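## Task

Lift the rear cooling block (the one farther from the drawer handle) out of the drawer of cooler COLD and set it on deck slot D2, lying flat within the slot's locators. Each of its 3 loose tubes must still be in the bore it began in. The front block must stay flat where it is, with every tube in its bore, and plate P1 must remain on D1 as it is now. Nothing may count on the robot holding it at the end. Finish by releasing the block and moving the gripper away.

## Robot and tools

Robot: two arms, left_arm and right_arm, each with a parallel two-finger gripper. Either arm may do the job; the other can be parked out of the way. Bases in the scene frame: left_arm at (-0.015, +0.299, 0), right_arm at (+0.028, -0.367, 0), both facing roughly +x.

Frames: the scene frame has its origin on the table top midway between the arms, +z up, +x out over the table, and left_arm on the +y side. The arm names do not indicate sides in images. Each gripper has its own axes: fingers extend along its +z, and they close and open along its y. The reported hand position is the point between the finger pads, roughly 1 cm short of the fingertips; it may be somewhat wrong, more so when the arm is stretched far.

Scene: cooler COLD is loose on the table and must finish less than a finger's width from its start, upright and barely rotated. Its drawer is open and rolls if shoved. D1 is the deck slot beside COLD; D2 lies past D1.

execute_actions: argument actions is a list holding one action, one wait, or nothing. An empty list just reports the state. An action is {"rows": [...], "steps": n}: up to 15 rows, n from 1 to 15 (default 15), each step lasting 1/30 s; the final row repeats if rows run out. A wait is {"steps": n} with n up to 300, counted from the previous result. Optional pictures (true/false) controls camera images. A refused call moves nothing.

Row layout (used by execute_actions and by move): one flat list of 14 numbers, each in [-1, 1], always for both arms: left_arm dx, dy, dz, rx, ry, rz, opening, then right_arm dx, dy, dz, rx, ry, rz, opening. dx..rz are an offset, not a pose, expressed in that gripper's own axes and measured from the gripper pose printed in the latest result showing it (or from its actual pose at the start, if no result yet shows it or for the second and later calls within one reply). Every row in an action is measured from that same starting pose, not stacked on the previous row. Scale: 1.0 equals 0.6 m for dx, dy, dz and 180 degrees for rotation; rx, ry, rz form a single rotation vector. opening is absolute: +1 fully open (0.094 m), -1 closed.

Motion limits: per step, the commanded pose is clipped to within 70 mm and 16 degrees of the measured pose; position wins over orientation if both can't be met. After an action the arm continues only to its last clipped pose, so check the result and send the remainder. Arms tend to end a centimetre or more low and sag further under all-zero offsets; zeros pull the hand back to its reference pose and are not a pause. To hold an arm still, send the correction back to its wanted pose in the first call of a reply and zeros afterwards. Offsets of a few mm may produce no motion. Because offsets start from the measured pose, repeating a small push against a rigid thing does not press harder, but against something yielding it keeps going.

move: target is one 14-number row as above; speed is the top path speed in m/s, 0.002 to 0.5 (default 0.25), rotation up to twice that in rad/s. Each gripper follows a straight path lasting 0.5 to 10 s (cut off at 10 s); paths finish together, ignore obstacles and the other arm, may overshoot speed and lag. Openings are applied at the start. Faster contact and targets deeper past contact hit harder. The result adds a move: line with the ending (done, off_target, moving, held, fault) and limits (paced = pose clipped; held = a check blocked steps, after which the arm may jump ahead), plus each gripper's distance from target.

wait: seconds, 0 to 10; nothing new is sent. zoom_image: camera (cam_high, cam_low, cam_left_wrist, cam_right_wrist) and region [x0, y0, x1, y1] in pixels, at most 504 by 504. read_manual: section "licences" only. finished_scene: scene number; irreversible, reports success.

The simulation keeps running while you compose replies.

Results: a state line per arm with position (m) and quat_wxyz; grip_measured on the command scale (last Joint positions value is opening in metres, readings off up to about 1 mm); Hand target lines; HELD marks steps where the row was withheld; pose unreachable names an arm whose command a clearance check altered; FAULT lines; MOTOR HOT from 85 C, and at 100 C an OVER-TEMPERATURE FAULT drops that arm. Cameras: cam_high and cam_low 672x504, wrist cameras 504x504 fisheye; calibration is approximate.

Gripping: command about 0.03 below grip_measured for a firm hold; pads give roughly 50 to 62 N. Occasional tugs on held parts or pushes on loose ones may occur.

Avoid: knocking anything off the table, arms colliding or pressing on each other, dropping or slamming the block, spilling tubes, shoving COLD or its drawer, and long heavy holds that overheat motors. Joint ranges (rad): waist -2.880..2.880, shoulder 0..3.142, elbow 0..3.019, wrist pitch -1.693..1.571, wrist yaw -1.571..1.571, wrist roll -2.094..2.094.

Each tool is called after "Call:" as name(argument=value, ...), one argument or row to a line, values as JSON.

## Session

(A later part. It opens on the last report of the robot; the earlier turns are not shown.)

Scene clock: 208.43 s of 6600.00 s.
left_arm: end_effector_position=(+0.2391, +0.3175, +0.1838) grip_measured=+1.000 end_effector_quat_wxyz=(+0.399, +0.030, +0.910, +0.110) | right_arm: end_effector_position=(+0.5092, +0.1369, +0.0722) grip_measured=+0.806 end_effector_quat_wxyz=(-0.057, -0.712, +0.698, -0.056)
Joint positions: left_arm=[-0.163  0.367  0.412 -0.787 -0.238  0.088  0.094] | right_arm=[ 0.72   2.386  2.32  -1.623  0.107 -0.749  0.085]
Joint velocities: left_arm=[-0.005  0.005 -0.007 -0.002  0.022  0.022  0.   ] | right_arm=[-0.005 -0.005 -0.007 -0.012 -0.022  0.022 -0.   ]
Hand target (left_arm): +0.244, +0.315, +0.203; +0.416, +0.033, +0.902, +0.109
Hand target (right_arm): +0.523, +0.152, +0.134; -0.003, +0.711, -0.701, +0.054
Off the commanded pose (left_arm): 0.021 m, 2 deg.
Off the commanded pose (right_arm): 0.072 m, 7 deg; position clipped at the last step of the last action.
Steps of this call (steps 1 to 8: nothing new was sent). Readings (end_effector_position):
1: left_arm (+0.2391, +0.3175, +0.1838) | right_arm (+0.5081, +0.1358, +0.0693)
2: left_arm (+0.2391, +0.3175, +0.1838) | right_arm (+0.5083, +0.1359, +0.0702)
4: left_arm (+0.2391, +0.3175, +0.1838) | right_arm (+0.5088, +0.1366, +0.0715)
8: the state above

Continue with the same second row.

Call:
execute_actions(
  actions=[
    {"rows":[[-0.03,0.004,-0.016,0,-0.012,0,1,-0.017,-0.0355,-0.1335,0.0255,-0.0276,0.004,0.762]],"steps":9},
  ],
  pictures=false,
)

Call:
execute_actions(
  actions=[
    {"rows":[[-0.03,0.004,-0.016,0,-0.012,0,1,-0.0145,-0.033,-0.134,0.0258,-0.0279,0.004,0.762]],"steps":8},
  ],
  pictures=false,
)

Call:
execute_actions(
  actions=[
    {"steps":8},
  ],
)

Scene clock: 213.80 s of 6600.00 s.
left_arm: end_effector_position=(+0.2391, +0.3175, +0.1838) grip_measured=+1.000 end_effector_quat_wxyz=(+0.399, +0.030, +0.910, +0.110) | right_arm: end_effector_position=(+0.5096, +0.1374, +0.0769) grip_measured=+0.806 end_effector_quat_wxyz=(-0.059, -0.712, +0.698, -0.056)
Joint positions: left_arm=[-0.163  0.367  0.412 -0.787 -0.238  0.088  0.094] | right_arm=[ 0.72   2.393  2.344 -1.645  0.107 -0.749  0.085]
Joint velocities: left_arm=[-0.005  0.005 -0.017 -0.002  0.022  0.022  0.   ] | right_arm=[ 0.005  0.024  0.134 -0.085 -0.022 -0.066  0.   ]
Hand target (left_arm): +0.244, +0.315, +0.203; +0.416, +0.033, +0.902, +0.109
Hand target (right_arm): +0.524, +0.153, +0.143; -0.004, +0.711, -0.701, +0.054
Off the commanded pose (left_arm): 0.021 m, 2 deg.
Off the commanded pose (right_arm): 0.079 m, 7 deg; position clipped at the last step of the last action.
Steps of this call (steps 1 to 90: nothing new was sent; then 2.07 s passed at rest; steps 91 to 99: all 9 steps of this action). Readings (end_effector_position):
91: left_arm (+0.2391, +0.3175, +0.1838) | right_arm (+0.5091, +0.1369, +0.0720)
92: left_arm (+0.2391, +0.3175, +0.1838) | right_arm (+0.5089, +0.1367, +0.0723)
94: left_arm (+0.2391, +0.3175, +0.1838) | right_arm (+0.5089, +0.1366, +0.0732)
98: left_arm (+0.2391, +0.3175, +0.1838) | right_arm (+0.5094, +0.1372, +0.0760)
99: the state above

Scene clock: 214.07 s of 6600.00 s.
left_arm: end_effector_position=(+0.2391, +0.3175, +0.1838) grip_measured=+1.000 end_effector_quat_wxyz=(+0.399, +0.030, +0.910, +0.110) | right_arm: end_effector_position=(+0.5105, +0.1384, +0.0863) grip_measured=+0.806 end_effector_quat_wxyz=(-0.059, -0.712, +0.698, -0.056)
Joint positions: left_arm=[-0.163  0.367  0.412 -0.787 -0.238  0.088  0.094] | right_arm=[ 0.72   2.398  2.378 -1.674  0.107 -0.749  0.085]
Joint velocities: left_arm=[-0.005  0.005 -0.002  0.002 -0.022 -0.037  0.   ] | right_arm=[ 0.005  0.044  0.178 -0.139 -0.051  0.022 -0.001]
Hand target (left_arm): +0.244, +0.315, +0.203; +0.416, +0.033, +0.902, +0.109
Hand target (right_arm): +0.523, +0.153, +0.152; -0.003, +0.711, -0.701, +0.054
Off the commanded pose (left_arm): 0.021 m, 2 deg.
Off the commanded pose (right_arm): 0.074 m, 7 deg; position clipped at the last step of the last action.
Steps of this call (steps 1 to 8: all 8 steps of this action). Readings (end_effector_position):
1: left_arm (+0.2391, +0.3175, +0.1838) | right_arm (+0.5098, +0.1376, +0.0780)
2: left_arm (+0.2391, +0.3175, +0.1838) | right_arm (+0.5098, +0.1377, +0.0790)
4: left_arm (+0.2391, +0.3175, +0.1838) | right_arm (+0.5098, +0.1376, +0.0814)
8: the state above

Scene clock: 214.33 s of 6600.00 s.
left_arm: end_effector_position=(+0.2391, +0.3175, +0.1838) grip_measured=+1.000 end_effector_quat_wxyz=(+0.399, +0.030, +0.910, +0.110) | right_arm: end_effector_position=(+0.5118, +0.1398, +0.0909) grip_measured=+0.806 end_effector_quat_wxyz=(-0.056, -0.712, +0.698, -0.056)
Joint positions: left_arm=[-0.163  0.367  0.412 -0.787 -0.238  0.088  0.094] | right_arm=[ 0.72   2.4    2.394 -1.682  0.107 -0.749  0.085]
Joint velocities: left_arm=[-0.015 -0.005 -0.012 -0.027  0.022  0.007  0.   ] | right_arm=[-0.005  0.005 -0.007  0.002  0.037  0.007  0.002]
Hand target (left_arm): +0.244, +0.315, +0.203; +0.416, +0.033, +0.902, +0.109
Hand target (right_arm): +0.523, +0.153, +0.152; -0.003, +0.711, -0.701, +0.054
Off the commanded pose (left_arm): 0.021 m, 2 deg.
Off the commanded pose (right_arm): 0.069 m, 7 deg; position clipped at the last step of the last action.
Steps of this call (steps 1 to 8: nothing new was sent). Readings (end_effector_position):
1: left_arm (+0.2391, +0.3175, +0.1838) | right_arm (+0.5108, +0.1388, +0.0876)
2: left_arm (+0.2391, +0.3175, +0.1838) | right_arm (+0.5112, +0.1392, +0.0886)
4: left_arm (+0.2391, +0.3175, +0.1838) | right_arm (+0.5117, +0.1397, +0.0901)
8: the state above
camera_calibration (this result's frames):
cam_left_wrist: T_world_to_cam=[[0.0563483, -0.97083, -0.233054, 0.33929], [-0.977465, -0.00607943, -0.211009, 0.279206], [0.203437, 0.239692, -0.949295, 0.175298], [0, 0, 0, 1]] pos_world=[0.218134, 0.289073, 0.304397]
cam_right_wrist: T_world_to_cam=[[0.999703, 0.0233892, 0.0069008, -0.514123], [0.0111414, -0.689793, 0.723921, 0.0322031], [0.0216921, -0.723629, -0.689848, 0.278618], [0, 0, 0, 1]] pos_world=[0.507568, 0.235854, 0.172439]

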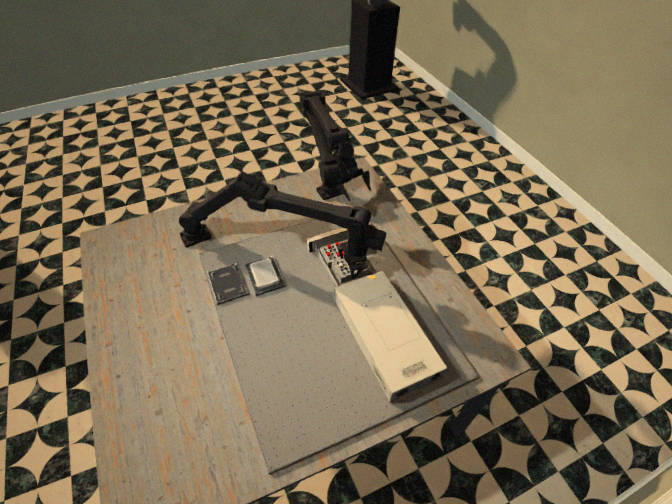

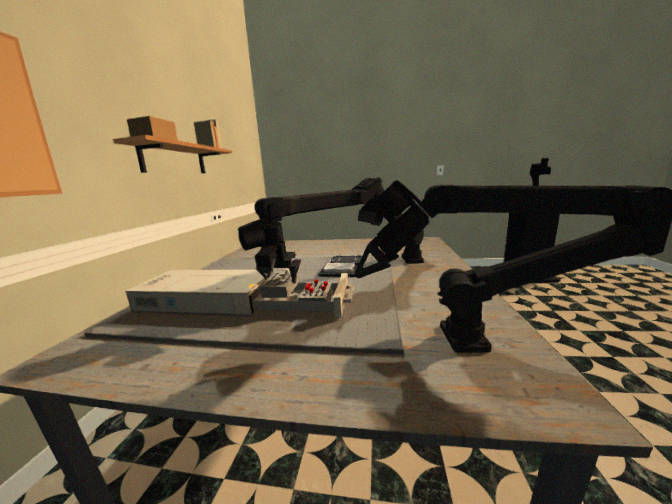

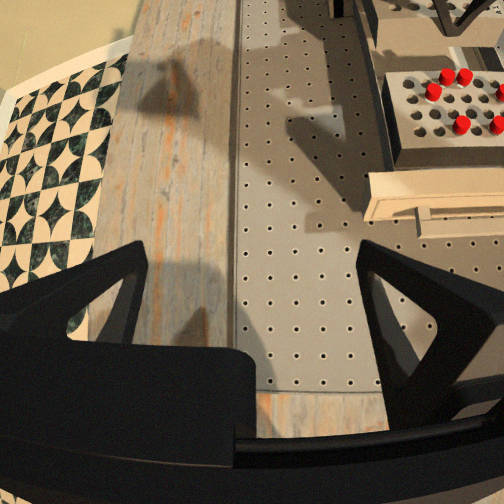

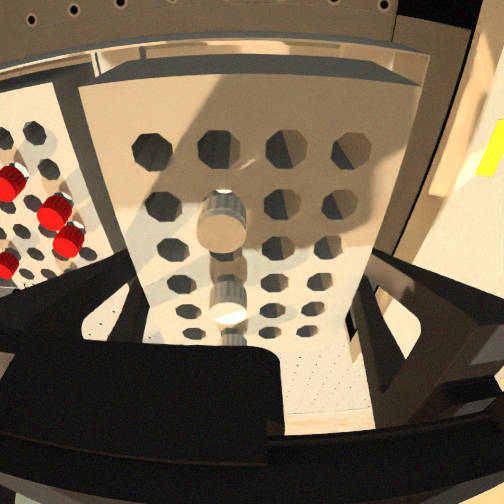

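Call:
execute_actions(
  actions=[
    {"rows":[[-0.03,0.004,-0.016,0,-0.012,0,1,0.0412,-0.0185,-0.1058,0.0247,-0.0267,0.0038,0.762]],"steps":2},
  ],
  pictures=false,
)

Call:
execute_actions(
  actions=[
    {"steps":15},
  ],
  pictures=false,
)

Scene clock: 224.67 s of 6600.00 s.
left_arm: end_effector_position=(+0.2391, +0.3175, +0.1838) grip_measured=+1.000 end_effector_quat_wxyz=(+0.399, +0.030, +0.910, +0.110) | right_arm: end_effector_position=(+0.5099, +0.1369, +0.0865) grip_measured=+0.806 end_effector_quat_wxyz=(-0.054, -0.712, +0.698, -0.056)
Joint positions: left_arm=[-0.163  0.367  0.412 -0.787 -0.238  0.088  0.094] | right_arm=[ 0.719  2.379  2.345 -1.649  0.107 -0.75   0.085]
Joint velocities: left_arm=[-0.015 -0.005  0.007 -0.012 -0.007  0.007  0.   ] | right_arm=[-0.015 -0.444 -0.979  0.51   0.037 -0.081 -0.   ]
Hand target (left_arm): +0.244, +0.315, +0.203; +0.416, +0.033, +0.902, +0.109
Hand target (right_arm): +0.520, +0.125, +0.151; +0.003, +0.711, -0.701, +0.055
Off the commanded pose (left_arm): 0.021 m, 2 deg.
Off the commanded pose (right_arm): 0.073 m, 6 deg; position clipped at the last step of the last action.
Steps of this call (steps 1 to 90: nothing new was sent; then 7.27 s passed at rest; steps 91 to 92: all 2 steps of this action). Readings (end_effector_position):
91: left_arm (+0.2391, +0.3175, +0.1838) | right_arm (+0.5112, +0.1387, +0.0873)
92: the state above

Scene clock: 225.17 s of 6600.00 s.
left_arm: end_effector_position=(+0.2391, +0.3175, +0.1838) grip_measured=+1.000 end_effector_quat_wxyz=(+0.399, +0.030, +0.910, +0.110) | right_arm: end_effector_position=(+0.5073, +0.1247, +0.0814) grip_measured=+0.806 end_effector_quat_wxyz=(-0.063, -0.710, +0.699, -0.055)
Joint positions: left_arm=[-0.163  0.367  0.412 -0.787 -0.238  0.088  0.094] | right_arm=[ 0.71   2.353  2.282 -1.63   0.107 -0.754  0.085]
Joint velocities: left_arm=[-0.005 -0.034  0.002  0.002  0.037 -0.066  0.   ] | right_arm=[-0.005 -0.005 -0.017 -0.017  0.037  0.007  0.001]
Hand target (left_arm): +0.244, +0.315, +0.203; +0.416, +0.033, +0.902, +0.109
Hand target (right_arm): +0.520, +0.125, +0.151; +0.003, +0.711, -0.701, +0.055
Off the commanded pose (left_arm): 0.021 m, 2 deg.
Off the commanded pose (right_arm): 0.078 m, 7 deg; position clipped at the last step of the last action.
Steps of this call (steps 1 to 15: nothing new was sent). Readings (end_effector_position):
1: left_arm (+0.2391, +0.3175, +0.1838) | right_arm (+0.5072, +0.1335, +0.0848)
2: left_arm (+0.2391, +0.3175, +0.1838) | right_arm (+0.5048, +0.1302, +0.0835)
4: left_arm (+0.2391, +0.3175, +0.1838) | right_arm (+0.5033, +0.1265, +0.0816)
8: left_arm (+0.2391, +0.3175, +0.1838) | right_arm (+0.5055, +0.1255, +0.0812)
15: the state above

Call:
execute_actions(
  actions=[
    {"rows":[[-0.03,0.004,-0.016,0,-0.012,0,1,-0.0163,-0.035,-0.135,0.028,-0.0298,0.0043,0.762]],"steps":9},
  ],
  pictures=false,
)

Call:
execute_actions(
  actions=[
    {"rows":[[-0.03,0.004,-0.016,0,-0.012,0,1,-0.0135,-0.0325,-0.135,0.0275,-0.0293,0.0042,0.762]],"steps":9},
  ],
  pictures=false,
)

Call:
execute_actions(
  actions=[
    {"steps":8},
  ],
  pictures=false,
)

Scene clock: 232.93 s of 6600.00 s.
left_arm: end_effector_position=(+0.2391, +0.3175, +0.1838) grip_measured=+1.000 end_effector_quat_wxyz=(+0.399, +0.030, +0.910, +0.110) | right_arm: end_effector_position=(+0.5073, +0.1247, +0.0814) grip_measured=+0.806 end_effector_quat_wxyz=(-0.063, -0.710, +0.699, -0.055)
Joint positions: left_arm=[-0.163  0.367  0.412 -0.787 -0.238  0.088  0.094] | right_arm=[ 0.71   2.353  2.282 -1.63   0.107 -0.754  0.085]
Joint velocities: left_arm=[ 0.005 -0.015 -0.007  0.022 -0.037 -0.037  0.   ] | right_arm=[-0.015  0.005 -0.002  0.002  0.007 -0.007 -0.   ]
Hand target (left_arm): +0.244, +0.315, +0.203; +0.416, +0.033, +0.902, +0.109
Hand target (right_arm): +0.522, +0.141, +0.148; -0.002, +0.710, -0.703, +0.054
Off the commanded pose (left_arm): 0.021 m, 2 deg.
Off the commanded pose (right_arm): 0.084 m, 7 deg; position clipped at the last step of the last action.
Steps of this call (steps 1 to 90: nothing new was sent; then 4.47 s passed at rest; steps 91 to 99: all 9 steps of this action). Readings (end_effector_position):
91: left_arm (+0.2391, +0.3175, +0.1838) | right_arm (+0.5073, +0.1247, +0.0814)
92: left_arm (+0.2391, +0.3175, +0.1838) | right_arm (+0.5073, +0.1247, +0.0814)
94: left_arm (+0.2391, +0.3175, +0.1838) | right_arm (+0.5073, +0.1247, +0.0814)
98: left_arm (+0.2391, +0.3175, +0.1838) | right_arm (+0.5073, +0.1247, +0.0814)
99: the state above

Scene clock: 233.23 s of 6600.00 s.
left_arm: end_effector_position=(+0.2391, +0.3175, +0.1838) grip_measured=+1.000 end_effector_quat_wxyz=(+0.399, +0.030, +0.910, +0.110) | right_arm: end_effector_position=(+0.5073, +0.1247, +0.0814) grip_measured=+0.806 end_effector_quat_wxyz=(-0.063, -0.710, +0.699, -0.055)
Joint positions: left_arm=[-0.163  0.367  0.412 -0.787 -0.238  0.088  0.094] | right_arm=[ 0.71   2.353  2.282 -1.63   0.107 -0.754  0.085]
Joint velocities: left_arm=[-0.005  0.005  0.017 -0.012 -0.051  0.037  0.   ] | right_arm=[-0.005  0.005 -0.007  0.007  0.007 -0.037 -0.   ]
Hand target (left_arm): +0.244, +0.315, +0.203; +0.416, +0.033, +0.902, +0.109
Hand target (right_arm): +0.521, +0.139, +0.149; -0.001, +0.710, -0.702, +0.054
Off the commanded pose (left_arm): 0.021 m, 2 deg.
Off the commanded pose (right_arm): 0.084 m, 7 deg; position clipped at the last step of the last action.
Steps of this call (steps 1 to 9: all 9 steps of this action). Readings (end_effector_position):
1: left_arm (+0.2391, +0.3175, +0.1838) | right_arm (+0.5073, +0.1247, +0.0814)
2: left_arm (+0.2391, +0.3175, +0.1838) | right_arm (+0.5073, +0.1247, +0.0814)
4: left_arm (+0.2391, +0.3175, +0.1838) | right_arm (+0.5073, +0.1247, +0.0814)
8: left_arm (+0.2391, +0.3175, +0.1838) | right_arm (+0.5073, +0.1247, +0.0814)
9: the state above

Scene clock: 233.50 s of 6600.00 s.
left_arm: end_effector_position=(+0.2391, +0.3175, +0.1838) grip_measured=+1.000 end_effector_quat_wxyz=(+0.399, +0.030, +0.910, +0.110) | right_arm: end_effector_position=(+0.5073, +0.1247, +0.0814) grip_measured=+0.806 end_effector_quat_wxyz=(-0.063, -0.710, +0.699, -0.055)
Joint positions: left_arm=[-0.163  0.367  0.412 -0.787 -0.238  0.088  0.094] | right_arm=[ 0.71   2.353  2.282 -1.63   0.107 -0.754  0.085]
Joint velocities: left_arm=[ 0.005 -0.005 -0.007 -0.017  0.007 -0.007  0.   ] | right_arm=[-0.005 -0.005 -0.012 -0.002  0.051 -0.095 -0.   ]
Hand target (left_arm): +0.244, +0.315, +0.203; +0.416, +0.033, +0.902, +0.109
Hand target (right_arm): +0.521, +0.139, +0.149; -0.001, +0.710, -0.702, +0.054
Off the commanded pose (left_arm): 0.021 m, 2 deg.
Off the commanded pose (right_arm): 0.084 m, 7 deg; position clipped at the last step of the last action.
Steps of this call (steps 1 to 8: nothing new was sent). Readings (end_effector_position):
1: left_arm (+0.2391, +0.3175, +0.1838) | right_arm (+0.5073, +0.1247, +0.0814)
2: left_arm (+0.2391, +0.3175, +0.1838) | right_arm (+0.5073, +0.1247, +0.0814)
4: left_arm (+0.2391, +0.3175, +0.1838) | right_arm (+0.5073, +0.1247, +0.0814)
8: the state above

Call:
execute_actions(
  actions=[
    {"rows":[[-0.03,0.004,-0.016,0,-0.012,0,1,-0.0215,-0.04,-0.134,0.028,-0.0298,0.0043,0.762],[-0.03,0.004,-0.016,0,-0.012,0,1,-0.0215,-0.04,-0.134,0.028,-0.0298,0.0043,0.762],[-0.03,0.004,-0.016,0,-0.012,0,1,-0.0215,-0.04,-0.134,0.028,-0.0298,0.0043,0.762],[-0.03,0.004,-0.016,0,-0.012,0,1,-0.0185,-0.037,-0.135,0.028,-0.0298,0.0043,0.762]],"steps":10},
  ],
  pictures=false,
)

Call:
execute_actions(
  actions=[
    {"rows":[[-0.03,0.004,-0.016,0,-0.012,0,1,-0.0145,-0.033,-0.135,0.0265,-0.0282,0.0041,0.762]],"steps":9},
  ],
  pictures=false,
)

Call:
execute_actions(
  actions=[
    {"steps":8},
  ],
  pictures=false,
)

Scene clock: 239.37 s of 6600.00 s.
left_arm: end_effector_position=(+0.2391, +0.3175, +0.1838) grip_measured=+1.000 end_effector_quat_wxyz=(+0.399, +0.030, +0.910, +0.110) | right_arm: end_effector_position=(+0.5102, +0.1278, +0.0885) grip_measured=+0.806 end_effector_quat_wxyz=(-0.060, -0.710, +0.699, -0.055)
Joint positions: left_arm=[-0.163  0.367  0.412 -0.787 -0.238  0.088  0.094] | right_arm=[ 0.71   2.362  2.318 -1.65   0.107 -0.754  0.085]
Joint velocities: left_arm=[-0.005  0.005  0.017  0.002  0.051  0.007  0.   ] | right_arm=[-0.005  0.015  0.125 -0.115 -0.066  0.007  0.   ]
Hand target (left_arm): +0.244, +0.315, +0.203; +0.416, +0.033, +0.902, +0.109
Hand target (right_arm): +0.524, +0.143, +0.154; -0.003, +0.710, -0.702, +0.054
Off the commanded pose (left_arm): 0.021 m, 2 deg.
Off the commanded pose (right_arm): 0.077 m, 7 deg; position clipped at the last step of the last action.
Steps of this call (steps 1 to 90: nothing new was sent; then 2.53 s passed at rest; steps 91 to 100: all 10 steps of this action). Readings (end_effector_position):
91: left_arm (+0.2391, +0.3175, +0.1838) | right_arm (+0.5075, +0.1249, +0.0819)
92: left_arm (+0.2391, +0.3175, +0.1838) | right_arm (+0.5079, +0.1253, +0.0821)
94: left_arm (+0.2391, +0.3175, +0.1838) | right_arm (+0.5092, +0.1268, +0.0832)
98: left_arm (+0.2391, +0.3175, +0.1838) | right_arm (+0.5098, +0.1275, +0.0861)
100: the state above

Scene clock: 239.67 s of 6600.00 s.
left_arm: end_effector_position=(+0.2391, +0.3175, +0.1838) grip_measured=+1.000 end_effector_quat_wxyz=(+0.399, +0.030, +0.910, +0.110) | right_arm: end_effector_position=(+0.5123, +0.1301, +0.1011) grip_measured=+0.806 end_effector_quat_wxyz=(-0.058, -0.710, +0.699, -0.055)
Joint positions: left_arm=[-0.163  0.367  0.412 -0.787 -0.238  0.088  0.094] | right_arm=[ 0.71   2.371  2.367 -1.687  0.107 -0.754  0.085]
Joint velocities: left_arm=[-0.015  0.015  0.002 -0.012  0.11  -0.022  0.   ] | right_arm=[ 0.005  0.054  0.227 -0.144 -0.022 -0.037 -0.001]
Hand target (left_arm): +0.244, +0.315, +0.203; +0.416, +0.033, +0.902, +0.109
Hand target (right_arm): +0.524, +0.144, +0.166; -0.004, +0.710, -0.702, +0.054
Off the commanded pose (left_arm): 0.021 m, 2 deg.
Off the commanded pose (right_arm): 0.071 m, 7 deg; position clipped at the last step of the last action.
joint sent to its limit (right arm) — the command would take joint 4 (wrist pitch) past its lower limit, so that joint was sent only as far as its limit.
Steps of this call (steps 1 to 9: all 9 steps of this action). Readings (end_effector_position):
1: left_arm (+0.2391, +0.3175, +0.1838) | right_arm (+0.5103, +0.1280, +0.0895)
2: left_arm (+0.2391, +0.3175, +0.1838) | right_arm (+0.5105, +0.1282, +0.0908)
4: left_arm (+0.2391, +0.3175, +0.1838) | right_arm (+0.5107, +0.1284, +0.0933)
8: left_arm (+0.2391, +0.3175, +0.1838) | right_arm (+0.5118, +0.1296, +0.0994)
9: the state above

Scene clock: 239.93 s of 6600.00 s.
left_arm: end_effector_position=(+0.2391, +0.3175, +0.1838) grip_measured=+1.000 end_effector_quat_wxyz=(+0.399, +0.030, +0.910, +0.110) | right_arm: end_effector_position=(+0.5137, +0.1316, +0.1060) grip_measured=+0.806 end_effector_quat_wxyz=(-0.054, -0.710, +0.700, -0.055)
Joint positions: left_arm=[-0.163  0.367  0.412 -0.787 -0.238  0.088  0.094] | right_arm=[ 0.71   2.373  2.385 -1.696  0.107 -0.754  0.085]
Joint velocities: left_arm=[-0.005 -0.005 -0.007  0.007 -0.022  0.066  0.   ] | right_arm=[-0.015  0.005 -0.002 -0.037 -0.051 -0.051  0.001]
Hand target (left_arm): +0.244, +0.315, +0.203; +0.416, +0.033, +0.902, +0.109
Hand target (right_arm): +0.524, +0.144, +0.166; -0.004, +0.710, -0.702, +0.054
Off the commanded pose (left_arm): 0.021 m, 2 deg.
Off the commanded pose (right_arm): 0.066 m, 6 deg; position clipped at the last step of the last action.
Steps of this call (steps 1 to 8: nothing new was sent). Readings (end_effector_position):
1: left_arm (+0.2391, +0.3175, +0.1838) | right_arm (+0.5127, +0.1306, +0.1025)
2: left_arm (+0.2391, +0.3175, +0.1838) | right_arm (+0.5131, +0.1310, +0.1035)
4: left_arm (+0.2391, +0.3175, +0.1838) | right_arm (+0.5136, +0.1316, +0.1053)
8: the state above

Call:
execute_actions(
  actions=[
    {"rows":[[-0.03,0.004,-0.016,0,-0.012,0,1,0.0248,0.0068,-0.1125,0.0249,-0.0265,0.0038,0.762]],"steps":1},
  ],
  pictures=false,
)

Call:
execute_actions(
  actions=[
    {"steps":12},
  ],
)

Scene clock: 244.70 s of 6600.00 s.
left_arm: end_effector_position=(+0.2391, +0.3175, +0.1838) grip_measured=+1.000 end_effector_quat_wxyz=(+0.399, +0.030, +0.910, +0.110) | right_arm: end_effector_position=(+0.5129, +0.1308, +0.1024) grip_measured=+0.806 end_effector_quat_wxyz=(-0.055, -0.710, +0.700, -0.055)
Joint positions: left_arm=[-0.163  0.367  0.412 -0.787 -0.238  0.088  0.094] | right_arm=[ 0.71   2.37   2.369 -1.685  0.107 -0.754  0.085]
Joint velocities: left_arm=[-0.015 -0.005 -0.022 -0.022  0.051 -0.022  0.   ] | right_arm=[-0.005 -0.484 -0.808  0.769  0.022 -0.007  0.   ]
Hand target (left_arm): +0.244, +0.315, +0.203; +0.416, +0.033, +0.902, +0.109
Hand target (right_arm): +0.510, +0.128, +0.168; +0.000, +0.709, -0.703, +0.054
Off the commanded pose (left_arm): 0.021 m, 2 deg.
Off the commanded pose (right_arm): 0.073 m, 7 deg; position clipped at the last step of the last action.
Steps of this call (steps 1 to 90: nothing new was sent; then 1.73 s passed at rest; step 91: the one step of this action). Readings (end_effector_position):
91: the state above

Scene clock: 245.10 s of 6600.00 s.
left_arm: end_effector_position=(+0.2391, +0.3175, +0.1838) grip_measured=+1.000 end_effector_quat_wxyz=(+0.399, +0.030, +0.910, +0.110) | right_arm: end_effector_position=(+0.5046, +0.1218, +0.0981) grip_measured=+0.806 end_effector_quat_wxyz=(-0.062, -0.710, +0.699, -0.055)
Joint positions: left_arm=[-0.163  0.367  0.412 -0.787 -0.238  0.088  0.094] | right_arm=[ 0.71   2.331  2.285 -1.654  0.107 -0.754  0.085]
Joint velocities: left_arm=[-0.005 -0.005 -0.007  0.007  0.007 -0.081  0.   ] | right_arm=[-0.005  0.005  0.027  0.012 -0.007 -0.022  0.001]
Hand target (left_arm): +0.244, +0.315, +0.203; +0.416, +0.033, +0.902, +0.109
Hand target (right_arm): +0.510, +0.128, +0.168; +0.000, +0.709, -0.703, +0.054
Off the commanded pose (left_arm): 0.021 m, 2 deg.
Off the commanded pose (right_arm): 0.077 m, 7 deg; position clipped at the last step of the last action.
Steps of this call (steps 1 to 12: nothing new was sent). Readings (end_effector_position):
1: left_arm (+0.2391, +0.3175, +0.1838) | right_arm (+0.5113, +0.1290, +0.1018)
2: left_arm (+0.2391, +0.3175, +0.1838) | right_arm (+0.5084, +0.1259, +0.1001)
4: left_arm (+0.2391, +0.3175, +0.1838) | right_arm (+0.5044, +0.1216, +0.0987)
8: left_arm (+0.2391, +0.3175, +0.1838) | right_arm (+0.5042, +0.1214, +0.0979)
12: the state above
camera_calibration (this result's frames):
cam_left_wrist: T_world_to_cam=[[0.0563483, -0.97083, -0.233054, 0.33929], [-0.977465, -0.00607943, -0.211009, 0.279206], [0.203437, 0.239692, -0.949295, 0.175298], [0, 0, 0, 1]] pos_world=[0.218134, 0.289073, 0.304397]
cam_right_wrist: T_world_to_cam=[[0.999823, 0.0187644, -0.00132883, -0.505277], [0.0138088, -0.684133, 0.729227, 0.0120453], [0.0127744, -0.729116, -0.684271, 0.275366], [0, 0, 0, 1]] pos_world=[0.501504, 0.218496, 0.17897]

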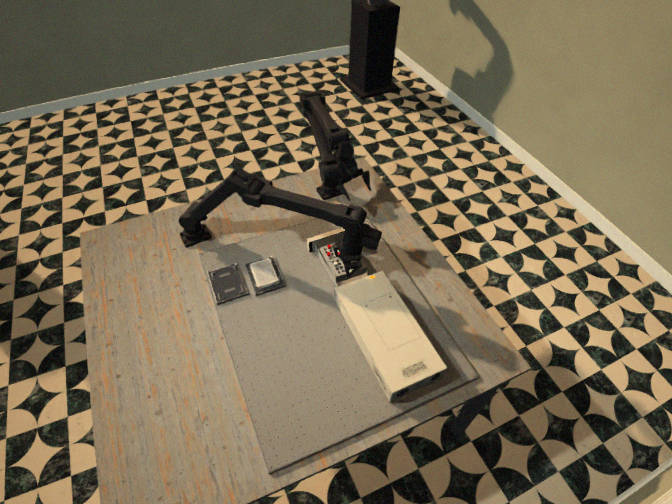

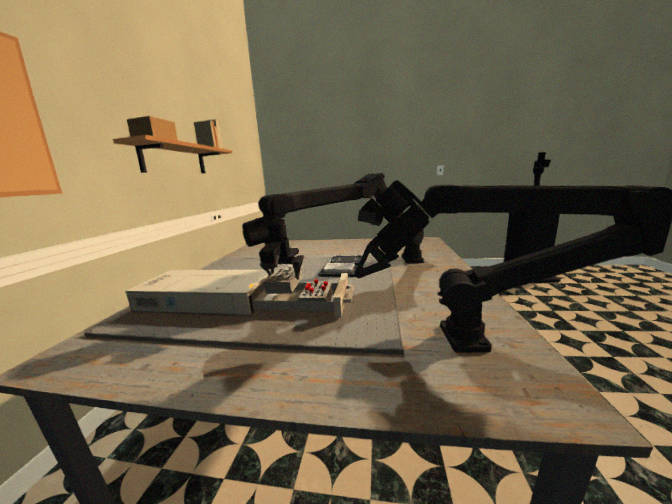

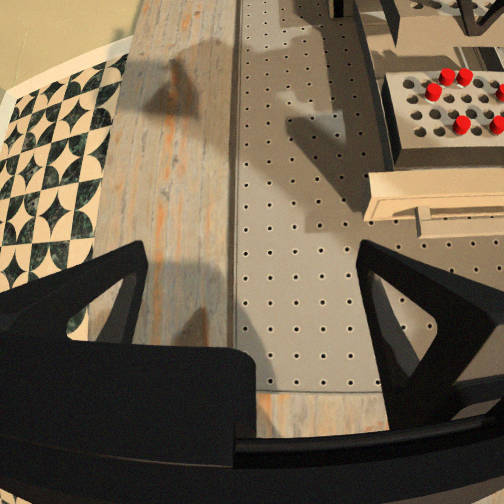

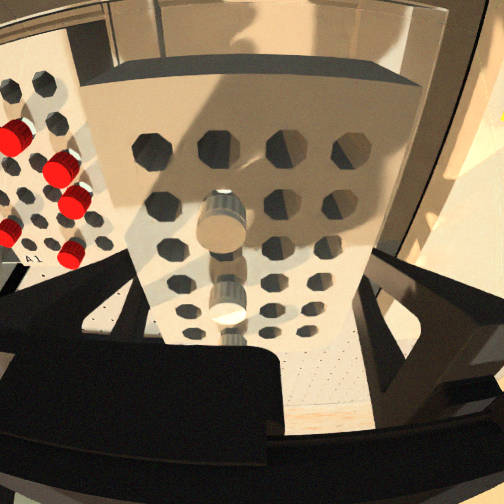

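Call:
execute_actions(
  actions=[
    {"rows":[[-0.03,0.004,-0.016,0,-0.012,0,1,0.048,-0.0208,-0.1037,0.0314,-0.0335,0.0048,0.762]],"steps":1},
  ],
  pictures=false,
)

Call:
execute_actions(
  actions=[
    {"steps":15},
  ],
  pictures=false,
)

Scene clock: 251.37 s of 6600.00 s.
left_arm: end_effector_position=(+0.2391, +0.3175, +0.1838) grip_measured=+1.000 end_effector_quat_wxyz=(+0.399, +0.030, +0.910, +0.110) | right_arm: end_effector_position=(+0.5043, +0.1207, +0.0954) grip_measured=+0.806 end_effector_quat_wxyz=(-0.060, -0.710, +0.699, -0.055)
Joint positions: left_arm=[-0.163  0.367  0.412 -0.787 -0.238  0.088  0.094] | right_arm=[ 0.709  2.323  2.264 -1.636  0.107 -0.755  0.085]
Joint velocities: left_arm=[-0.005 -0.005  0.002 -0.002  0.007 -0.037  0.   ] | right_arm=[-0.024 -0.65  -1.096  1.194  0.037 -0.081 -0.   ]
Hand target (left_arm): +0.244, +0.315, +0.203; +0.416, +0.033, +0.902, +0.109
Hand target (right_arm): +0.515, +0.103, +0.159; -0.001, +0.709, -0.703, +0.056
Off the commanded pose (left_arm): 0.021 m, 2 deg.
Off the commanded pose (right_arm): 0.072 m, 8 deg; position clipped at the last step of the last action.
Steps of this call (steps 1 to 90: nothing new was sent; then 3.23 s passed at rest; step 91: the one step of this action). Readings (end_effector_position):
91: the state above

Scene clock: 251.87 s of 6600.00 s.
left_arm: end_effector_position=(+0.2391, +0.3175, +0.1838) grip_measured=+1.000 end_effector_quat_wxyz=(+0.399, +0.030, +0.910, +0.110) | right_arm: end_effector_position=(+0.5033, +0.1009, +0.0899) grip_measured=+0.806 end_effector_quat_wxyz=(-0.060, -0.707, +0.703, -0.054)
Joint positions: left_arm=[-0.163  0.367  0.412 -0.787 -0.238  0.088  0.094] | right_arm=[ 0.69   2.268  2.152 -1.578  0.107 -0.764  0.085]
Joint velocities: left_arm=[ 0.005 -0.005 -0.012 -0.007  0.051 -0.037  0.   ] | right_arm=[-0.005 -0.015 -0.007  0.027 -0.007 -0.125  0.   ]
Hand target (left_arm): +0.244, +0.315, +0.203; +0.416, +0.033, +0.902, +0.109
Hand target (right_arm): +0.515, +0.103, +0.159; -0.001, +0.709, -0.703, +0.056
Off the commanded pose (left_arm): 0.021 m, 2 deg.
Off the commanded pose (right_arm): 0.076 m, 8 deg; position clipped at the last step of the last action.
Steps of this call (steps 1 to 15: nothing new was sent). Readings (end_effector_position):
1: left_arm (+0.2391, +0.3175, +0.1838) | right_arm (+0.5029, +0.1188, +0.0941)
2: left_arm (+0.2391, +0.3175, +0.1838) | right_arm (+0.4997, +0.1146, +0.0923)
4: left_arm (+0.2391, +0.3175, +0.1838) | right_arm (+0.4957, +0.1072, +0.0906)
8: left_arm (+0.2391, +0.3175, +0.1838) | right_arm (+0.4995, +0.1031, +0.0900)
15: the state above

Call:
execute_actions(
  actions=[
    {"rows":[[-0.03,0.004,-0.016,0,-0.012,0,1,-0.0235,-0.0425,-0.134,0.0285,-0.0297,0.0044,0.762],[-0.03,0.004,-0.016,0,-0.012,0,1,-0.0235,-0.0425,-0.134,0.0285,-0.0297,0.0044,0.762],[-0.03,0.004,-0.016,0,-0.012,0,1,-0.0192,-0.038,-0.135,0.0285,-0.0297,0.0044,0.762]],"steps":9},
  ],
  pictures=false,
)

Call:
execute_actions(
  actions=[
    {"rows":[[-0.03,0.004,-0.016,0,-0.012,0,1,-0.0145,-0.0335,-0.135,0.027,-0.0282,0.0041,0.762]],"steps":8},
  ],
  pictures=false,
)

Call:
execute_actions(
  actions=[
    {"rows":[[-0.03,0.004,-0.016,0,-0.012,0,1,-0.0115,-0.0305,-0.135,0.027,-0.0282,0.0041,0.762]],"steps":8},
  ],
  pictures=false,
)

Call:
execute_actions(
  actions=[
    {"steps":8},
  ],
  pictures=false,
)

Scene clock: 262.67 s of 6600.00 s.
left_arm: end_effector_position=(+0.2391, +0.3175, +0.1838) grip_measured=+1.000 end_effector_quat_wxyz=(+0.399, +0.030, +0.910, +0.110) | right_arm: end_effector_position=(+0.5048, +0.1025, +0.0941) grip_measured=+0.806 end_effector_quat_wxyz=(-0.058, -0.707, +0.703, -0.054)
Joint positions: left_arm=[-0.163  0.367  0.412 -0.787 -0.238  0.088  0.094] | right_arm=[ 0.69   2.271  2.169 -1.588  0.107 -0.764  0.085]
Joint velocities: left_arm=[-0.015 -0.005  0.007 -0.002 -0.125 -0.037  0.   ] | right_arm=[-0.005 -0.024  0.032 -0.042 -0.007 -0.007  0.001]
Hand target (left_arm): +0.244, +0.315, +0.203; +0.416, +0.033, +0.902, +0.109
Hand target (right_arm): +0.520, +0.118, +0.160; -0.006, +0.706, -0.706, +0.054
Off the commanded pose (left_arm): 0.021 m, 2 deg.
Off the commanded pose (right_arm): 0.080 m, 7 deg; position clipped at the last step of the last action.
Steps of this call (steps 1 to 90: nothing new was sent; then 7.50 s passed at rest; steps 91 to 99: all 9 steps of this action). Readings (end_effector_position):
91: left_arm (+0.2391, +0.3175, +0.1838) | right_arm (+0.5034, +0.1010, +0.0903)
92: left_arm (+0.2391, +0.3175, +0.1838) | right_arm (+0.5037, +0.1013, +0.0905)
94: left_arm (+0.2391, +0.3175, +0.1838) | right_arm (+0.5042, +0.1019, +0.0914)
98: left_arm (+0.2391, +0.3175, +0.1838) | right_arm (+0.5048, +0.1024, +0.0935)
99: the state above

Scene clock: 262.93 s of 6600.00 s.
left_arm: end_effector_position=(+0.2391, +0.3175, +0.1838) grip_measured=+1.000 end_effector_quat_wxyz=(+0.399, +0.030, +0.910, +0.110) | right_arm: end_effector_position=(+0.5039, +0.1016, +0.0953) grip_measured=+0.806 end_effector_quat_wxyz=(-0.061, -0.707, +0.703, -0.054)
Joint positions: left_arm=[-0.163  0.367  0.412 -0.787 -0.238  0.088  0.094] | right_arm=[ 0.69   2.271  2.171 -1.596  0.107 -0.764  0.085]
Joint velocities: left_arm=[-0.005 -0.005 -0.017 -0.012 -0.037 -0.081  0.   ] | right_arm=[ 0.005 -0.005  0.002  0.002 -0.007 -0.051 -0.001]
Hand target (left_arm): +0.244, +0.315, +0.203; +0.416, +0.033, +0.902, +0.109
Hand target (right_arm): +0.518, +0.117, +0.162; -0.004, +0.706, -0.706, +0.054
Off the commanded pose (left_arm): 0.021 m, 2 deg.
Off the commanded pose (right_arm): 0.083 m, 7 deg; position clipped at the last step of the last action.
Steps of this call (steps 1 to 8: all 8 steps of this action). Readings (end_effector_position):
1: left_arm (+0.2391, +0.3175, +0.1838) | right_arm (+0.5048, +0.1024, +0.0944)
2: left_arm (+0.2391, +0.3175, +0.1838) | right_arm (+0.5047, +0.1023, +0.0947)
4: left_arm (+0.2391, +0.3175, +0.1838) | right_arm (+0.5044, +0.1021, +0.0952)
8: the state above

Scene clock: 263.20 s of 6600.00 s.
left_arm: end_effector_position=(+0.2391, +0.3175, +0.1838) grip_measured=+1.000 end_effector_quat_wxyz=(+0.399, +0.030, +0.910, +0.110) | right_arm: end_effector_position=(+0.5035, +0.1011, +0.0954) grip_measured=+0.806 end_effector_quat_wxyz=(-0.063, -0.707, +0.702, -0.055)
Joint positions: left_arm=[-0.163  0.367  0.412 -0.787 -0.238  0.088  0.094] | right_arm=[ 0.69   2.271  2.171 -1.599  0.107 -0.764  0.085]
Joint velocities: left_arm=[-0.005 -0.015 -0.007 -0.012 -0.051 -0.022  0.   ] | right_arm=[-0.005 -0.005  0.012 -0.017  0.007 -0.051 -0.001]
Hand target (left_arm): +0.244, +0.315, +0.203; +0.416, +0.033, +0.902, +0.109
Hand target (right_arm): +0.516, +0.115, +0.163; -0.001, +0.706, -0.706, +0.054
Off the commanded pose (left_arm): 0.021 m, 2 deg.
Off the commanded pose (right_arm): 0.083 m, 7 deg; position clipped at the last step of the last action.
Steps of this call (steps 1 to 8: all 8 steps of this action). Readings (end_effector_position):
1: left_arm (+0.2391, +0.3175, +0.1838) | right_arm (+0.5039, +0.1015, +0.0953)
2: left_arm (+0.2391, +0.3175, +0.1838) | right_arm (+0.5037, +0.1014, +0.0953)
4: left_arm (+0.2391, +0.3175, +0.1838) | right_arm (+0.5035, +0.1011, +0.0954)
8: the state above

Scene clock: 263.47 s of 6600.00 s.
left_arm: end_effector_position=(+0.2391, +0.3175, +0.1838) grip_measured=+1.000 end_effector_quat_wxyz=(+0.399, +0.030, +0.910, +0.110) | right_arm: end_effector_position=(+0.5035, +0.1011, +0.0954) grip_measured=+0.806 end_effector_quat_wxyz=(-0.063, -0.707, +0.702, -0.055)
Joint positions: left_arm=[-0.163  0.367  0.412 -0.787 -0.238  0.088  0.094] | right_arm=[ 0.69   2.271  2.171 -1.599  0.107 -0.764  0.085]
Joint velocities: left_arm=[ 0.005 -0.005  0.012 -0.027 -0.007 -0.007  0.   ] | right_arm=[ 0.005 -0.005 -0.012 -0.002  0.007 -0.007  0.   ]
Hand target (left_arm): +0.244, +0.315, +0.203; +0.416, +0.033, +0.902, +0.109
Hand target (right_arm): +0.516, +0.115, +0.163; -0.001, +0.706, -0.706, +0.054
Off the commanded pose (left_arm): 0.021 m, 2 deg.
Off the commanded pose (right_arm): 0.083 m, 7 deg; position clipped at the last step of the last action.
Steps of this call (steps 1 to 8: nothing new was sent). Readings (end_effector_position):
1: left_arm (+0.2391, +0.3175, +0.1838) | right_arm (+0.5035, +0.1011, +0.0954)
2: left_arm (+0.2391, +0.3175, +0.1838) | right_arm (+0.5035, +0.1011, +0.0954)
4: left_arm (+0.2391, +0.3175, +0.1838) | right_arm (+0.5035, +0.1011, +0.0954)
8: the state above

Call:
execute_actions(
  actions=[
    {"rows":[[-0.03,0.004,-0.016,0,-0.012,0,1,-0.0215,-0.04,-0.135,0.029,-0.0302,0.0044,0.762]],"steps":12},
  ],
  pictures=false,
)

Call:
execute_actions(
  actions=[
    {"rows":[[-0.03,0.004,-0.016,0,-0.012,0,1,-0.017,-0.036,-0.135,0.0278,-0.029,0.0042,0.762]],"steps":10},
  ],
  pictures=false,
)

Call:
execute_actions(
  actions=[
    {"steps":8},
  ],
  pictures=false,
)

Scene clock: 268.20 s of 6600.00 s.
left_arm: end_effector_position=(+0.2391, +0.3175, +0.1838) grip_measured=+1.000 end_effector_quat_wxyz=(+0.399, +0.030, +0.910, +0.110) | right_arm: end_effector_position=(+0.5087, +0.1065, +0.1076) grip_measured=+0.806 end_effector_quat_wxyz=(-0.056, -0.707, +0.703, -0.054)
Joint positions: left_arm=[-0.163  0.367  0.412 -0.787 -0.238  0.088  0.094] | right_arm=[ 0.69   2.284  2.228 -1.63   0.107 -0.764  0.085]
Joint velocities: left_arm=[-0.005 -0.015 -0.002  0.002 -0.007 -0.007  0.   ] | right_arm=[-0.005  0.054  0.217 -0.168  0.037  0.037 -0.001]
Hand target (left_arm): +0.244, +0.315, +0.203; +0.416, +0.033, +0.902, +0.109
Hand target (right_arm): +0.522, +0.121, +0.173; -0.005, +0.706, -0.706, +0.054
Off the commanded pose (left_arm): 0.021 m, 2 deg.
Off the commanded pose (right_arm): 0.071 m, 7 deg; position clipped at the last step of the last action.
Steps of this call (steps 1 to 90: nothing new was sent; then 1.33 s passed at rest; steps 91 to 102: all 12 steps of this action). Readings (end_effector_position):
91: left_arm (+0.2391, +0.3175, +0.1838) | right_arm (+0.5036, +0.1012, +0.0957)
92: left_arm (+0.2391, +0.3175, +0.1838) | right_arm (+0.5039, +0.1015, +0.0959)
94: left_arm (+0.2391, +0.3175, +0.1838) | right_arm (+0.5050, +0.1026, +0.0973)
98: left_arm (+0.2391, +0.3175, +0.1838) | right_arm (+0.5069, +0.1047, +0.1015)
102: the state above

Scene clock: 268.53 s of 6600.00 s.
left_arm: end_effector_position=(+0.2391, +0.3175, +0.1838) grip_measured=+1.000 end_effector_quat_wxyz=(+0.399, +0.030, +0.910, +0.110) | right_arm: end_effector_position=(+0.5134, +0.1114, +0.1248) grip_measured=+0.806 end_effector_quat_wxyz=(-0.051, -0.707, +0.703, -0.054)
Joint positions: left_arm=[-0.163  0.367  0.412 -0.787 -0.238  0.088  0.094] | right_arm=[ 0.69   2.298  2.299 -1.675  0.107 -0.764  0.085]
Joint velocities: left_arm=[ 0.005 -0.015  0.017 -0.027  0.11   0.051  0.   ] | right_arm=[-0.005  0.044  0.193 -0.1    0.007  0.037  0.   ]
Hand target (left_arm): +0.244, +0.315, +0.203; +0.416, +0.033, +0.902, +0.109
Hand target (right_arm): +0.525, +0.124, +0.186; -0.009, +0.706, -0.706, +0.054
Off the commanded pose (left_arm): 0.021 m, 2 deg.
Off the commanded pose (right_arm): 0.066 m, 7 deg.
Steps of this call (steps 1 to 10: all 10 steps of this action). Readings (end_effector_position):
1: left_arm (+0.2391, +0.3175, +0.1838) | right_arm (+0.5093, +0.1071, +0.1092)
2: left_arm (+0.2391, +0.3175, +0.1838) | right_arm (+0.5098, +0.1076, +0.1109)
4: left_arm (+0.2391, +0.3175, +0.1838) | right_arm (+0.5105, +0.1084, +0.1142)
8: left_arm (+0.2391, +0.3175, +0.1838) | right_arm (+0.5123, +0.1102, +0.1214)
10: the state above

Scene clock: 268.80 s of 6600.00 s.
left_arm: end_effector_position=(+0.2391, +0.3175, +0.1838) grip_measured=+1.000 end_effector_quat_wxyz=(+0.399, +0.030, +0.910, +0.110) | right_arm: end_effector_position=(+0.5142, +0.1122, +0.1277) grip_measured=+0.806 end_effector_quat_wxyz=(-0.049, -0.707, +0.703, -0.054)
Joint positions: left_arm=[-0.163  0.367  0.412 -0.787 -0.238  0.088  0.094] | right_arm=[ 0.69   2.3    2.311 -1.682  0.107 -0.764  0.085]
Joint velocities: left_arm=[-0.005 -0.005  0.012 -0.017  0.037 -0.037  0.   ] | right_arm=[-0.005  0.015  0.012 -0.027  0.007  0.037  0.   ]
Hand target (left_arm): +0.244, +0.315, +0.203; +0.416, +0.033, +0.902, +0.109
Hand target (right_arm): +0.525, +0.124, +0.186; -0.009, +0.706, -0.706, +0.054
Off the commanded pose (left_arm): 0.021 m, 2 deg.
Off the commanded pose (right_arm): 0.063 m, 6 deg.
Steps of this call (steps 1 to 8: nothing new was sent). Readings (end_effector_position):
1: left_arm (+0.2391, +0.3175, +0.1838) | right_arm (+0.5139, +0.1119, +0.1260)
2: left_arm (+0.2391, +0.3175, +0.1838) | right_arm (+0.5142, +0.1123, +0.1272)
4: left_arm (+0.2391, +0.3175, +0.1838) | right_arm (+0.5144, +0.1125, +0.1283)
8: the state above

Call:
execute_actions(
  actions=[
    {"rows":[[-0.03,0.004,-0.016,0,-0.012,0,1,0.026,0.0085,-0.1108,0.0285,-0.0297,0.0044,0.762]],"steps":1},
  ],
  pictures=false,
)

Call:
execute_actions(
  actions=[
    {"steps":8},
  ],
  pictures=false,
)

Call:
execute_actions(
  actions=[
    {"rows":[[-0.03,0.004,-0.016,0,-0.012,0,1,0.048,-0.02,-0.1037,0.0296,-0.0309,0.0045,0.762]],"steps":1},
  ],
  pictures=false,
)

Call:
execute_actions(
  actions=[
    {"steps":12},
  ],
  pictures=false,
)

Call:
execute_actions(
  actions=[
    {"rows":[[-0.03,0.004,-0.016,0,-0.012,0,1,0.048,-0.02,-0.1037,0.0296,-0.0309,0.0045,0.762]],"steps":1},
  ],
  pictures=false,
)

Call:
execute_actions(
  actions=[
    {"steps":12},
  ],
)

Scene clock: 275.87 s of 6600.00 s.
left_arm: end_effector_position=(+0.2391, +0.3175, +0.1838) grip_measured=+1.000 end_effector_quat_wxyz=(+0.399, +0.030, +0.910, +0.110) | right_arm: end_effector_position=(+0.5135, +0.1115, +0.1214) grip_measured=+0.806 end_effector_quat_wxyz=(-0.051, -0.707, +0.703, -0.054)
Joint positions: left_arm=[-0.163  0.367  0.412 -0.787 -0.238  0.088  0.094] | right_arm=[ 0.69   2.299  2.292 -1.667  0.107 -0.764  0.085]
Joint velocities: left_arm=[-0.005 -0.015  0.007  0.002 -0.037 -0.007  0.   ] | right_arm=[ 0.005 -0.562 -0.965  0.984  0.037 -0.066 -0.001]
Hand target (left_arm): +0.244, +0.315, +0.203; +0.416, +0.033, +0.902, +0.109
Hand target (right_arm): +0.508, +0.107, +0.187; -0.010, +0.705, -0.707, +0.054
Off the commanded pose (left_arm): 0.021 m, 2 deg.
Off the commanded pose (right_arm): 0.075 m, 8 deg; position clipped at the last step of the last action.
Steps of this call (steps 1 to 90: nothing new was sent; then 4.03 s passed at rest; step 91: the one step of this action). Readings (end_effector_position):
91: the state above

Scene clock: 276.13 s of 6600.00 s.
left_arm: end_effector_position=(+0.2391, +0.3175, +0.1838) grip_measured=+1.000 end_effector_quat_wxyz=(+0.399, +0.030, +0.910, +0.110) | right_arm: end_effector_position=(+0.5030, +0.1006, +0.1175) grip_measured=+0.806 end_effector_quat_wxyz=(-0.055, -0.707, +0.703, -0.054)
Joint positions: left_arm=[-0.163  0.367  0.412 -0.787 -0.238  0.088  0.094] | right_arm=[ 0.69   2.249  2.192 -1.626  0.107 -0.764  0.085]
Joint velocities: left_arm=[ 0.005  0.005  0.002 -0.002  0.022 -0.066  0.   ] | right_arm=[-0.015 -0.005  0.002  0.056 -0.007 -0.051  0.   ]
Hand target (left_arm): +0.244, +0.315, +0.203; +0.416, +0.033, +0.902, +0.109
Hand target (right_arm): +0.508, +0.106, +0.187; -0.009, +0.705, -0.707, +0.054
Off the commanded pose (left_arm): 0.021 m, 2 deg.
Off the commanded pose (right_arm): 0.079 m, 8 deg; position clipped at the last step of the last action.
Steps of this call (steps 1 to 8: nothing new was sent). Readings (end_effector_position):
1: left_arm (+0.2391, +0.3175, +0.1838) | right_arm (+0.5117, +0.1097, +0.1203)
2: left_arm (+0.2391, +0.3175, +0.1838) | right_arm (+0.5083, +0.1061, +0.1185)
4: left_arm (+0.2391, +0.3175, +0.1838) | right_arm (+0.5033, +0.1009, +0.1173)
8: the state above

Scene clock: 276.17 s of 6600.00 s.
left_arm: end_effector_position=(+0.2391, +0.3175, +0.1838) grip_measured=+1.000 end_effector_quat_wxyz=(+0.399, +0.030, +0.910, +0.110) | right_arm: end_effector_position=(+0.5031, +0.0999, +0.1155) grip_measured=+0.806 end_effector_quat_wxyz=(-0.052, -0.707, +0.703, -0.054)
Joint positions: left_arm=[-0.163  0.367  0.412 -0.787 -0.238  0.088  0.094] | right_arm=[ 0.689  2.243  2.175 -1.61   0.107 -0.766  0.085]
Joint velocities: left_arm=[-0.005  0.005  0.002 -0.002 -0.007 -0.081  0.   ] | right_arm=[-0.015 -0.513 -0.833  0.96   0.022 -0.007 -0.001]
Hand target (left_arm): +0.244, +0.315, +0.203; +0.416, +0.033, +0.902, +0.109
Hand target (right_arm): +0.512, +0.081, +0.178; -0.006, +0.705, -0.707, +0.055
Off the commanded pose (left_arm): 0.021 m, 2 deg.
Off the commanded pose (right_arm): 0.071 m, 7 deg; position clipped at the last step of the last action.
Steps of this call (step 1: the one step of this action). Readings (end_effector_position):
1: the state above

Scene clock: 276.57 s of 6600.00 s.
left_arm: end_effector_position=(+0.2391, +0.3175, +0.1838) grip_measured=+1.000 end_effector_quat_wxyz=(+0.399, +0.030, +0.910, +0.110) | right_arm: end_effector_position=(+0.5017, +0.0803, +0.1123) grip_measured=+0.806 end_effector_quat_wxyz=(-0.054, -0.704, +0.706, -0.054)
Joint positions: left_arm=[-0.163  0.367  0.412 -0.787 -0.238  0.088  0.094] | right_arm=[ 0.67   2.194  2.083 -1.569  0.107 -0.775  0.085]
Joint velocities: left_arm=[-0.015  0.005 -0.002  0.007  0.066 -0.066  0.   ] | right_arm=[-0.015 -0.005 -0.017 -0.002  0.007 -0.022 -0.   ]
Hand target (left_arm): +0.244, +0.315, +0.203; +0.416, +0.033, +0.902, +0.109
Hand target (right_arm): +0.512, +0.081, +0.178; -0.006, +0.705, -0.707, +0.055
Off the commanded pose (left_arm): 0.021 m, 2 deg.
Off the commanded pose (right_arm): 0.072 m, 8 deg; position clipped at the last step of the last action.
Steps of this call (steps 1 to 12: nothing new was sent). Readings (end_effector_position):
1: left_arm (+0.2391, +0.3175, +0.1838) | right_arm (+0.5017, +0.0981, +0.1147)
2: left_arm (+0.2391, +0.3175, +0.1838) | right_arm (+0.4990, +0.0942, +0.1134)
4: left_arm (+0.2391, +0.3175, +0.1838) | right_arm (+0.4952, +0.0871, +0.1122)
8: left_arm (+0.2391, +0.3175, +0.1838) | right_arm (+0.4987, +0.0825, +0.1124)
12: the state above

Scene clock: 276.60 s of 6600.00 s.
left_arm: end_effector_position=(+0.2391, +0.3175, +0.1838) grip_measured=+1.000 end_effector_quat_wxyz=(+0.399, +0.030, +0.910, +0.110) | right_arm: end_effector_position=(+0.5017, +0.0788, +0.1104) grip_measured=+0.806 end_effector_quat_wxyz=(-0.052, -0.704, +0.707, -0.053)
Joint positions: left_arm=[-0.163  0.367  0.412 -0.787 -0.238  0.088  0.094] | right_arm=[ 0.668  2.188  2.068 -1.555  0.107 -0.777  0.085]
Joint velocities: left_arm=[-0.024 -0.015 -0.012 -0.007  0.022 -0.007  0.   ] | right_arm=[-0.034 -0.444 -0.755  0.93  -0.022 -0.037 -0.001]
Hand target (left_arm): +0.244, +0.315, +0.203; +0.416, +0.033, +0.902, +0.109
Hand target (right_arm): +0.510, +0.061, +0.173; -0.008, +0.702, -0.710, +0.055
Off the commanded pose (left_arm): 0.021 m, 2 deg.
Off the commanded pose (right_arm): 0.071 m, 8 deg; position clipped at the last step of the last action.
Steps of this call (step 1: the one step of this action). Readings (end_effector_position):
1: the state above

Scene clock: 277.00 s of 6600.00 s.
left_arm: end_effector_position=(+0.2391, +0.3175, +0.1838) grip_measured=+1.000 end_effector_quat_wxyz=(+0.399, +0.030, +0.910, +0.110) | right_arm: end_effector_position=(+0.4995, +0.0585, +0.1093) grip_measured=+0.806 end_effector_quat_wxyz=(-0.052, -0.700, +0.710, -0.053)
Joint positions: left_arm=[-0.163  0.367  0.412 -0.787 -0.238  0.088  0.094] | right_arm=[ 0.648  2.138  1.979 -1.515  0.107 -0.788  0.085]
Joint velocities: left_arm=[-0.005 -0.005 -0.002  0.007  0.037 -0.066  0.   ] | right_arm=[-0.005 -0.005 -0.022  0.002 -0.051 -0.051 -0.   ]
Hand target (left_arm): +0.244, +0.315, +0.203; +0.416, +0.033, +0.902, +0.109
Hand target (right_arm): +0.510, +0.061, +0.173; -0.008, +0.702, -0.710, +0.055
Off the commanded pose (left_arm): 0.021 m, 2 deg.
Off the commanded pose (right_arm): 0.070 m, 7 deg; position clipped at the last step of the last action.
Steps of this call (steps 1 to 12: nothing new was sent). Readings (end_effector_position):
1: left_arm (+0.2391, +0.3175, +0.1838) | right_arm (+0.5004, +0.0768, +0.1092)
2: left_arm (+0.2391, +0.3175, +0.1838) | right_arm (+0.4978, +0.0725, +0.1079)
4: left_arm (+0.2391, +0.3175, +0.1838) | right_arm (+0.4941, +0.0650, +0.1072)
8: left_arm (+0.2391, +0.3175, +0.1838) | right_arm (+0.4973, +0.0601, +0.1087)
12: the state above
camera_calibration (this result's frames):
cam_left_wrist: T_world_to_cam=[[0.0563483, -0.97083, -0.233054, 0.33929], [-0.977465, -0.00607943, -0.211009, 0.279206], [0.203437, 0.239692, -0.949295, 0.175298], [0, 0, 0, 1]] pos_world=[0.218134, 0.289073, 0.304397]
cam_right_wrist: T_world_to_cam=[[0.999891, -0.00995936, 0.0108625, -0.498658], [-0.0147308, -0.697021, 0.716899, -0.0229822], [0.000431513, -0.716981, -0.697092, 0.243799], [0, 0, 0, 1]] pos_world=[0.49816, 0.153814, 0.191843]

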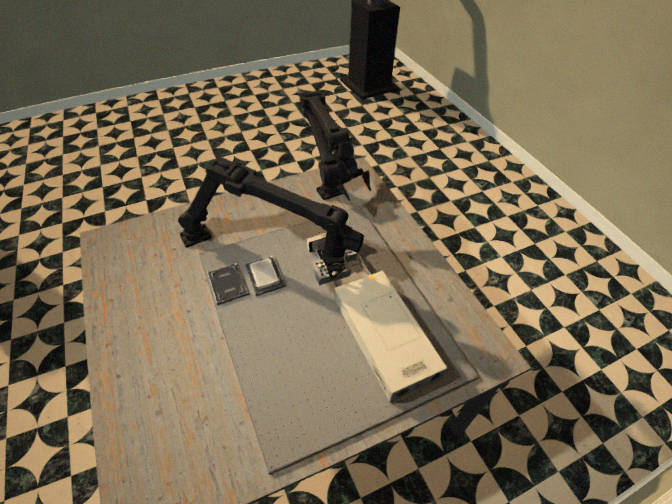

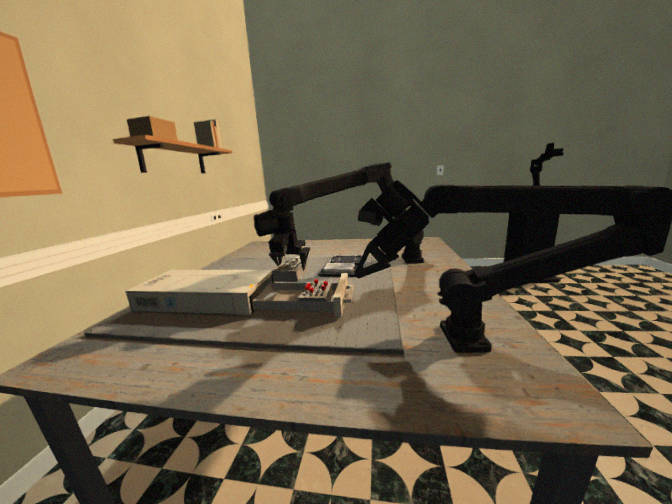

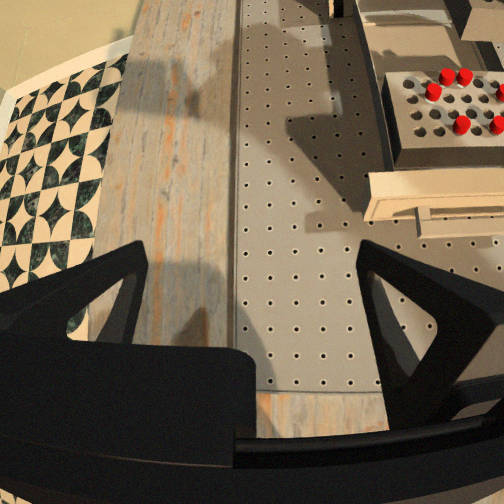

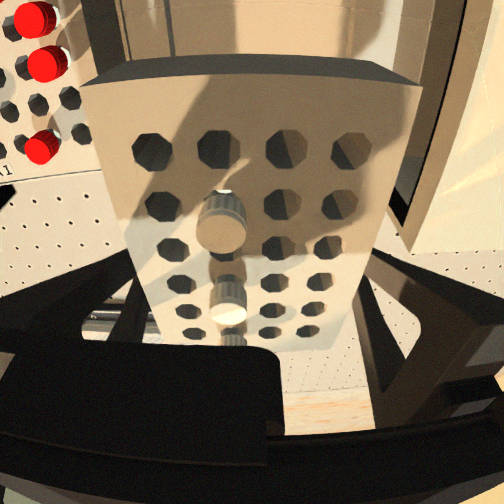

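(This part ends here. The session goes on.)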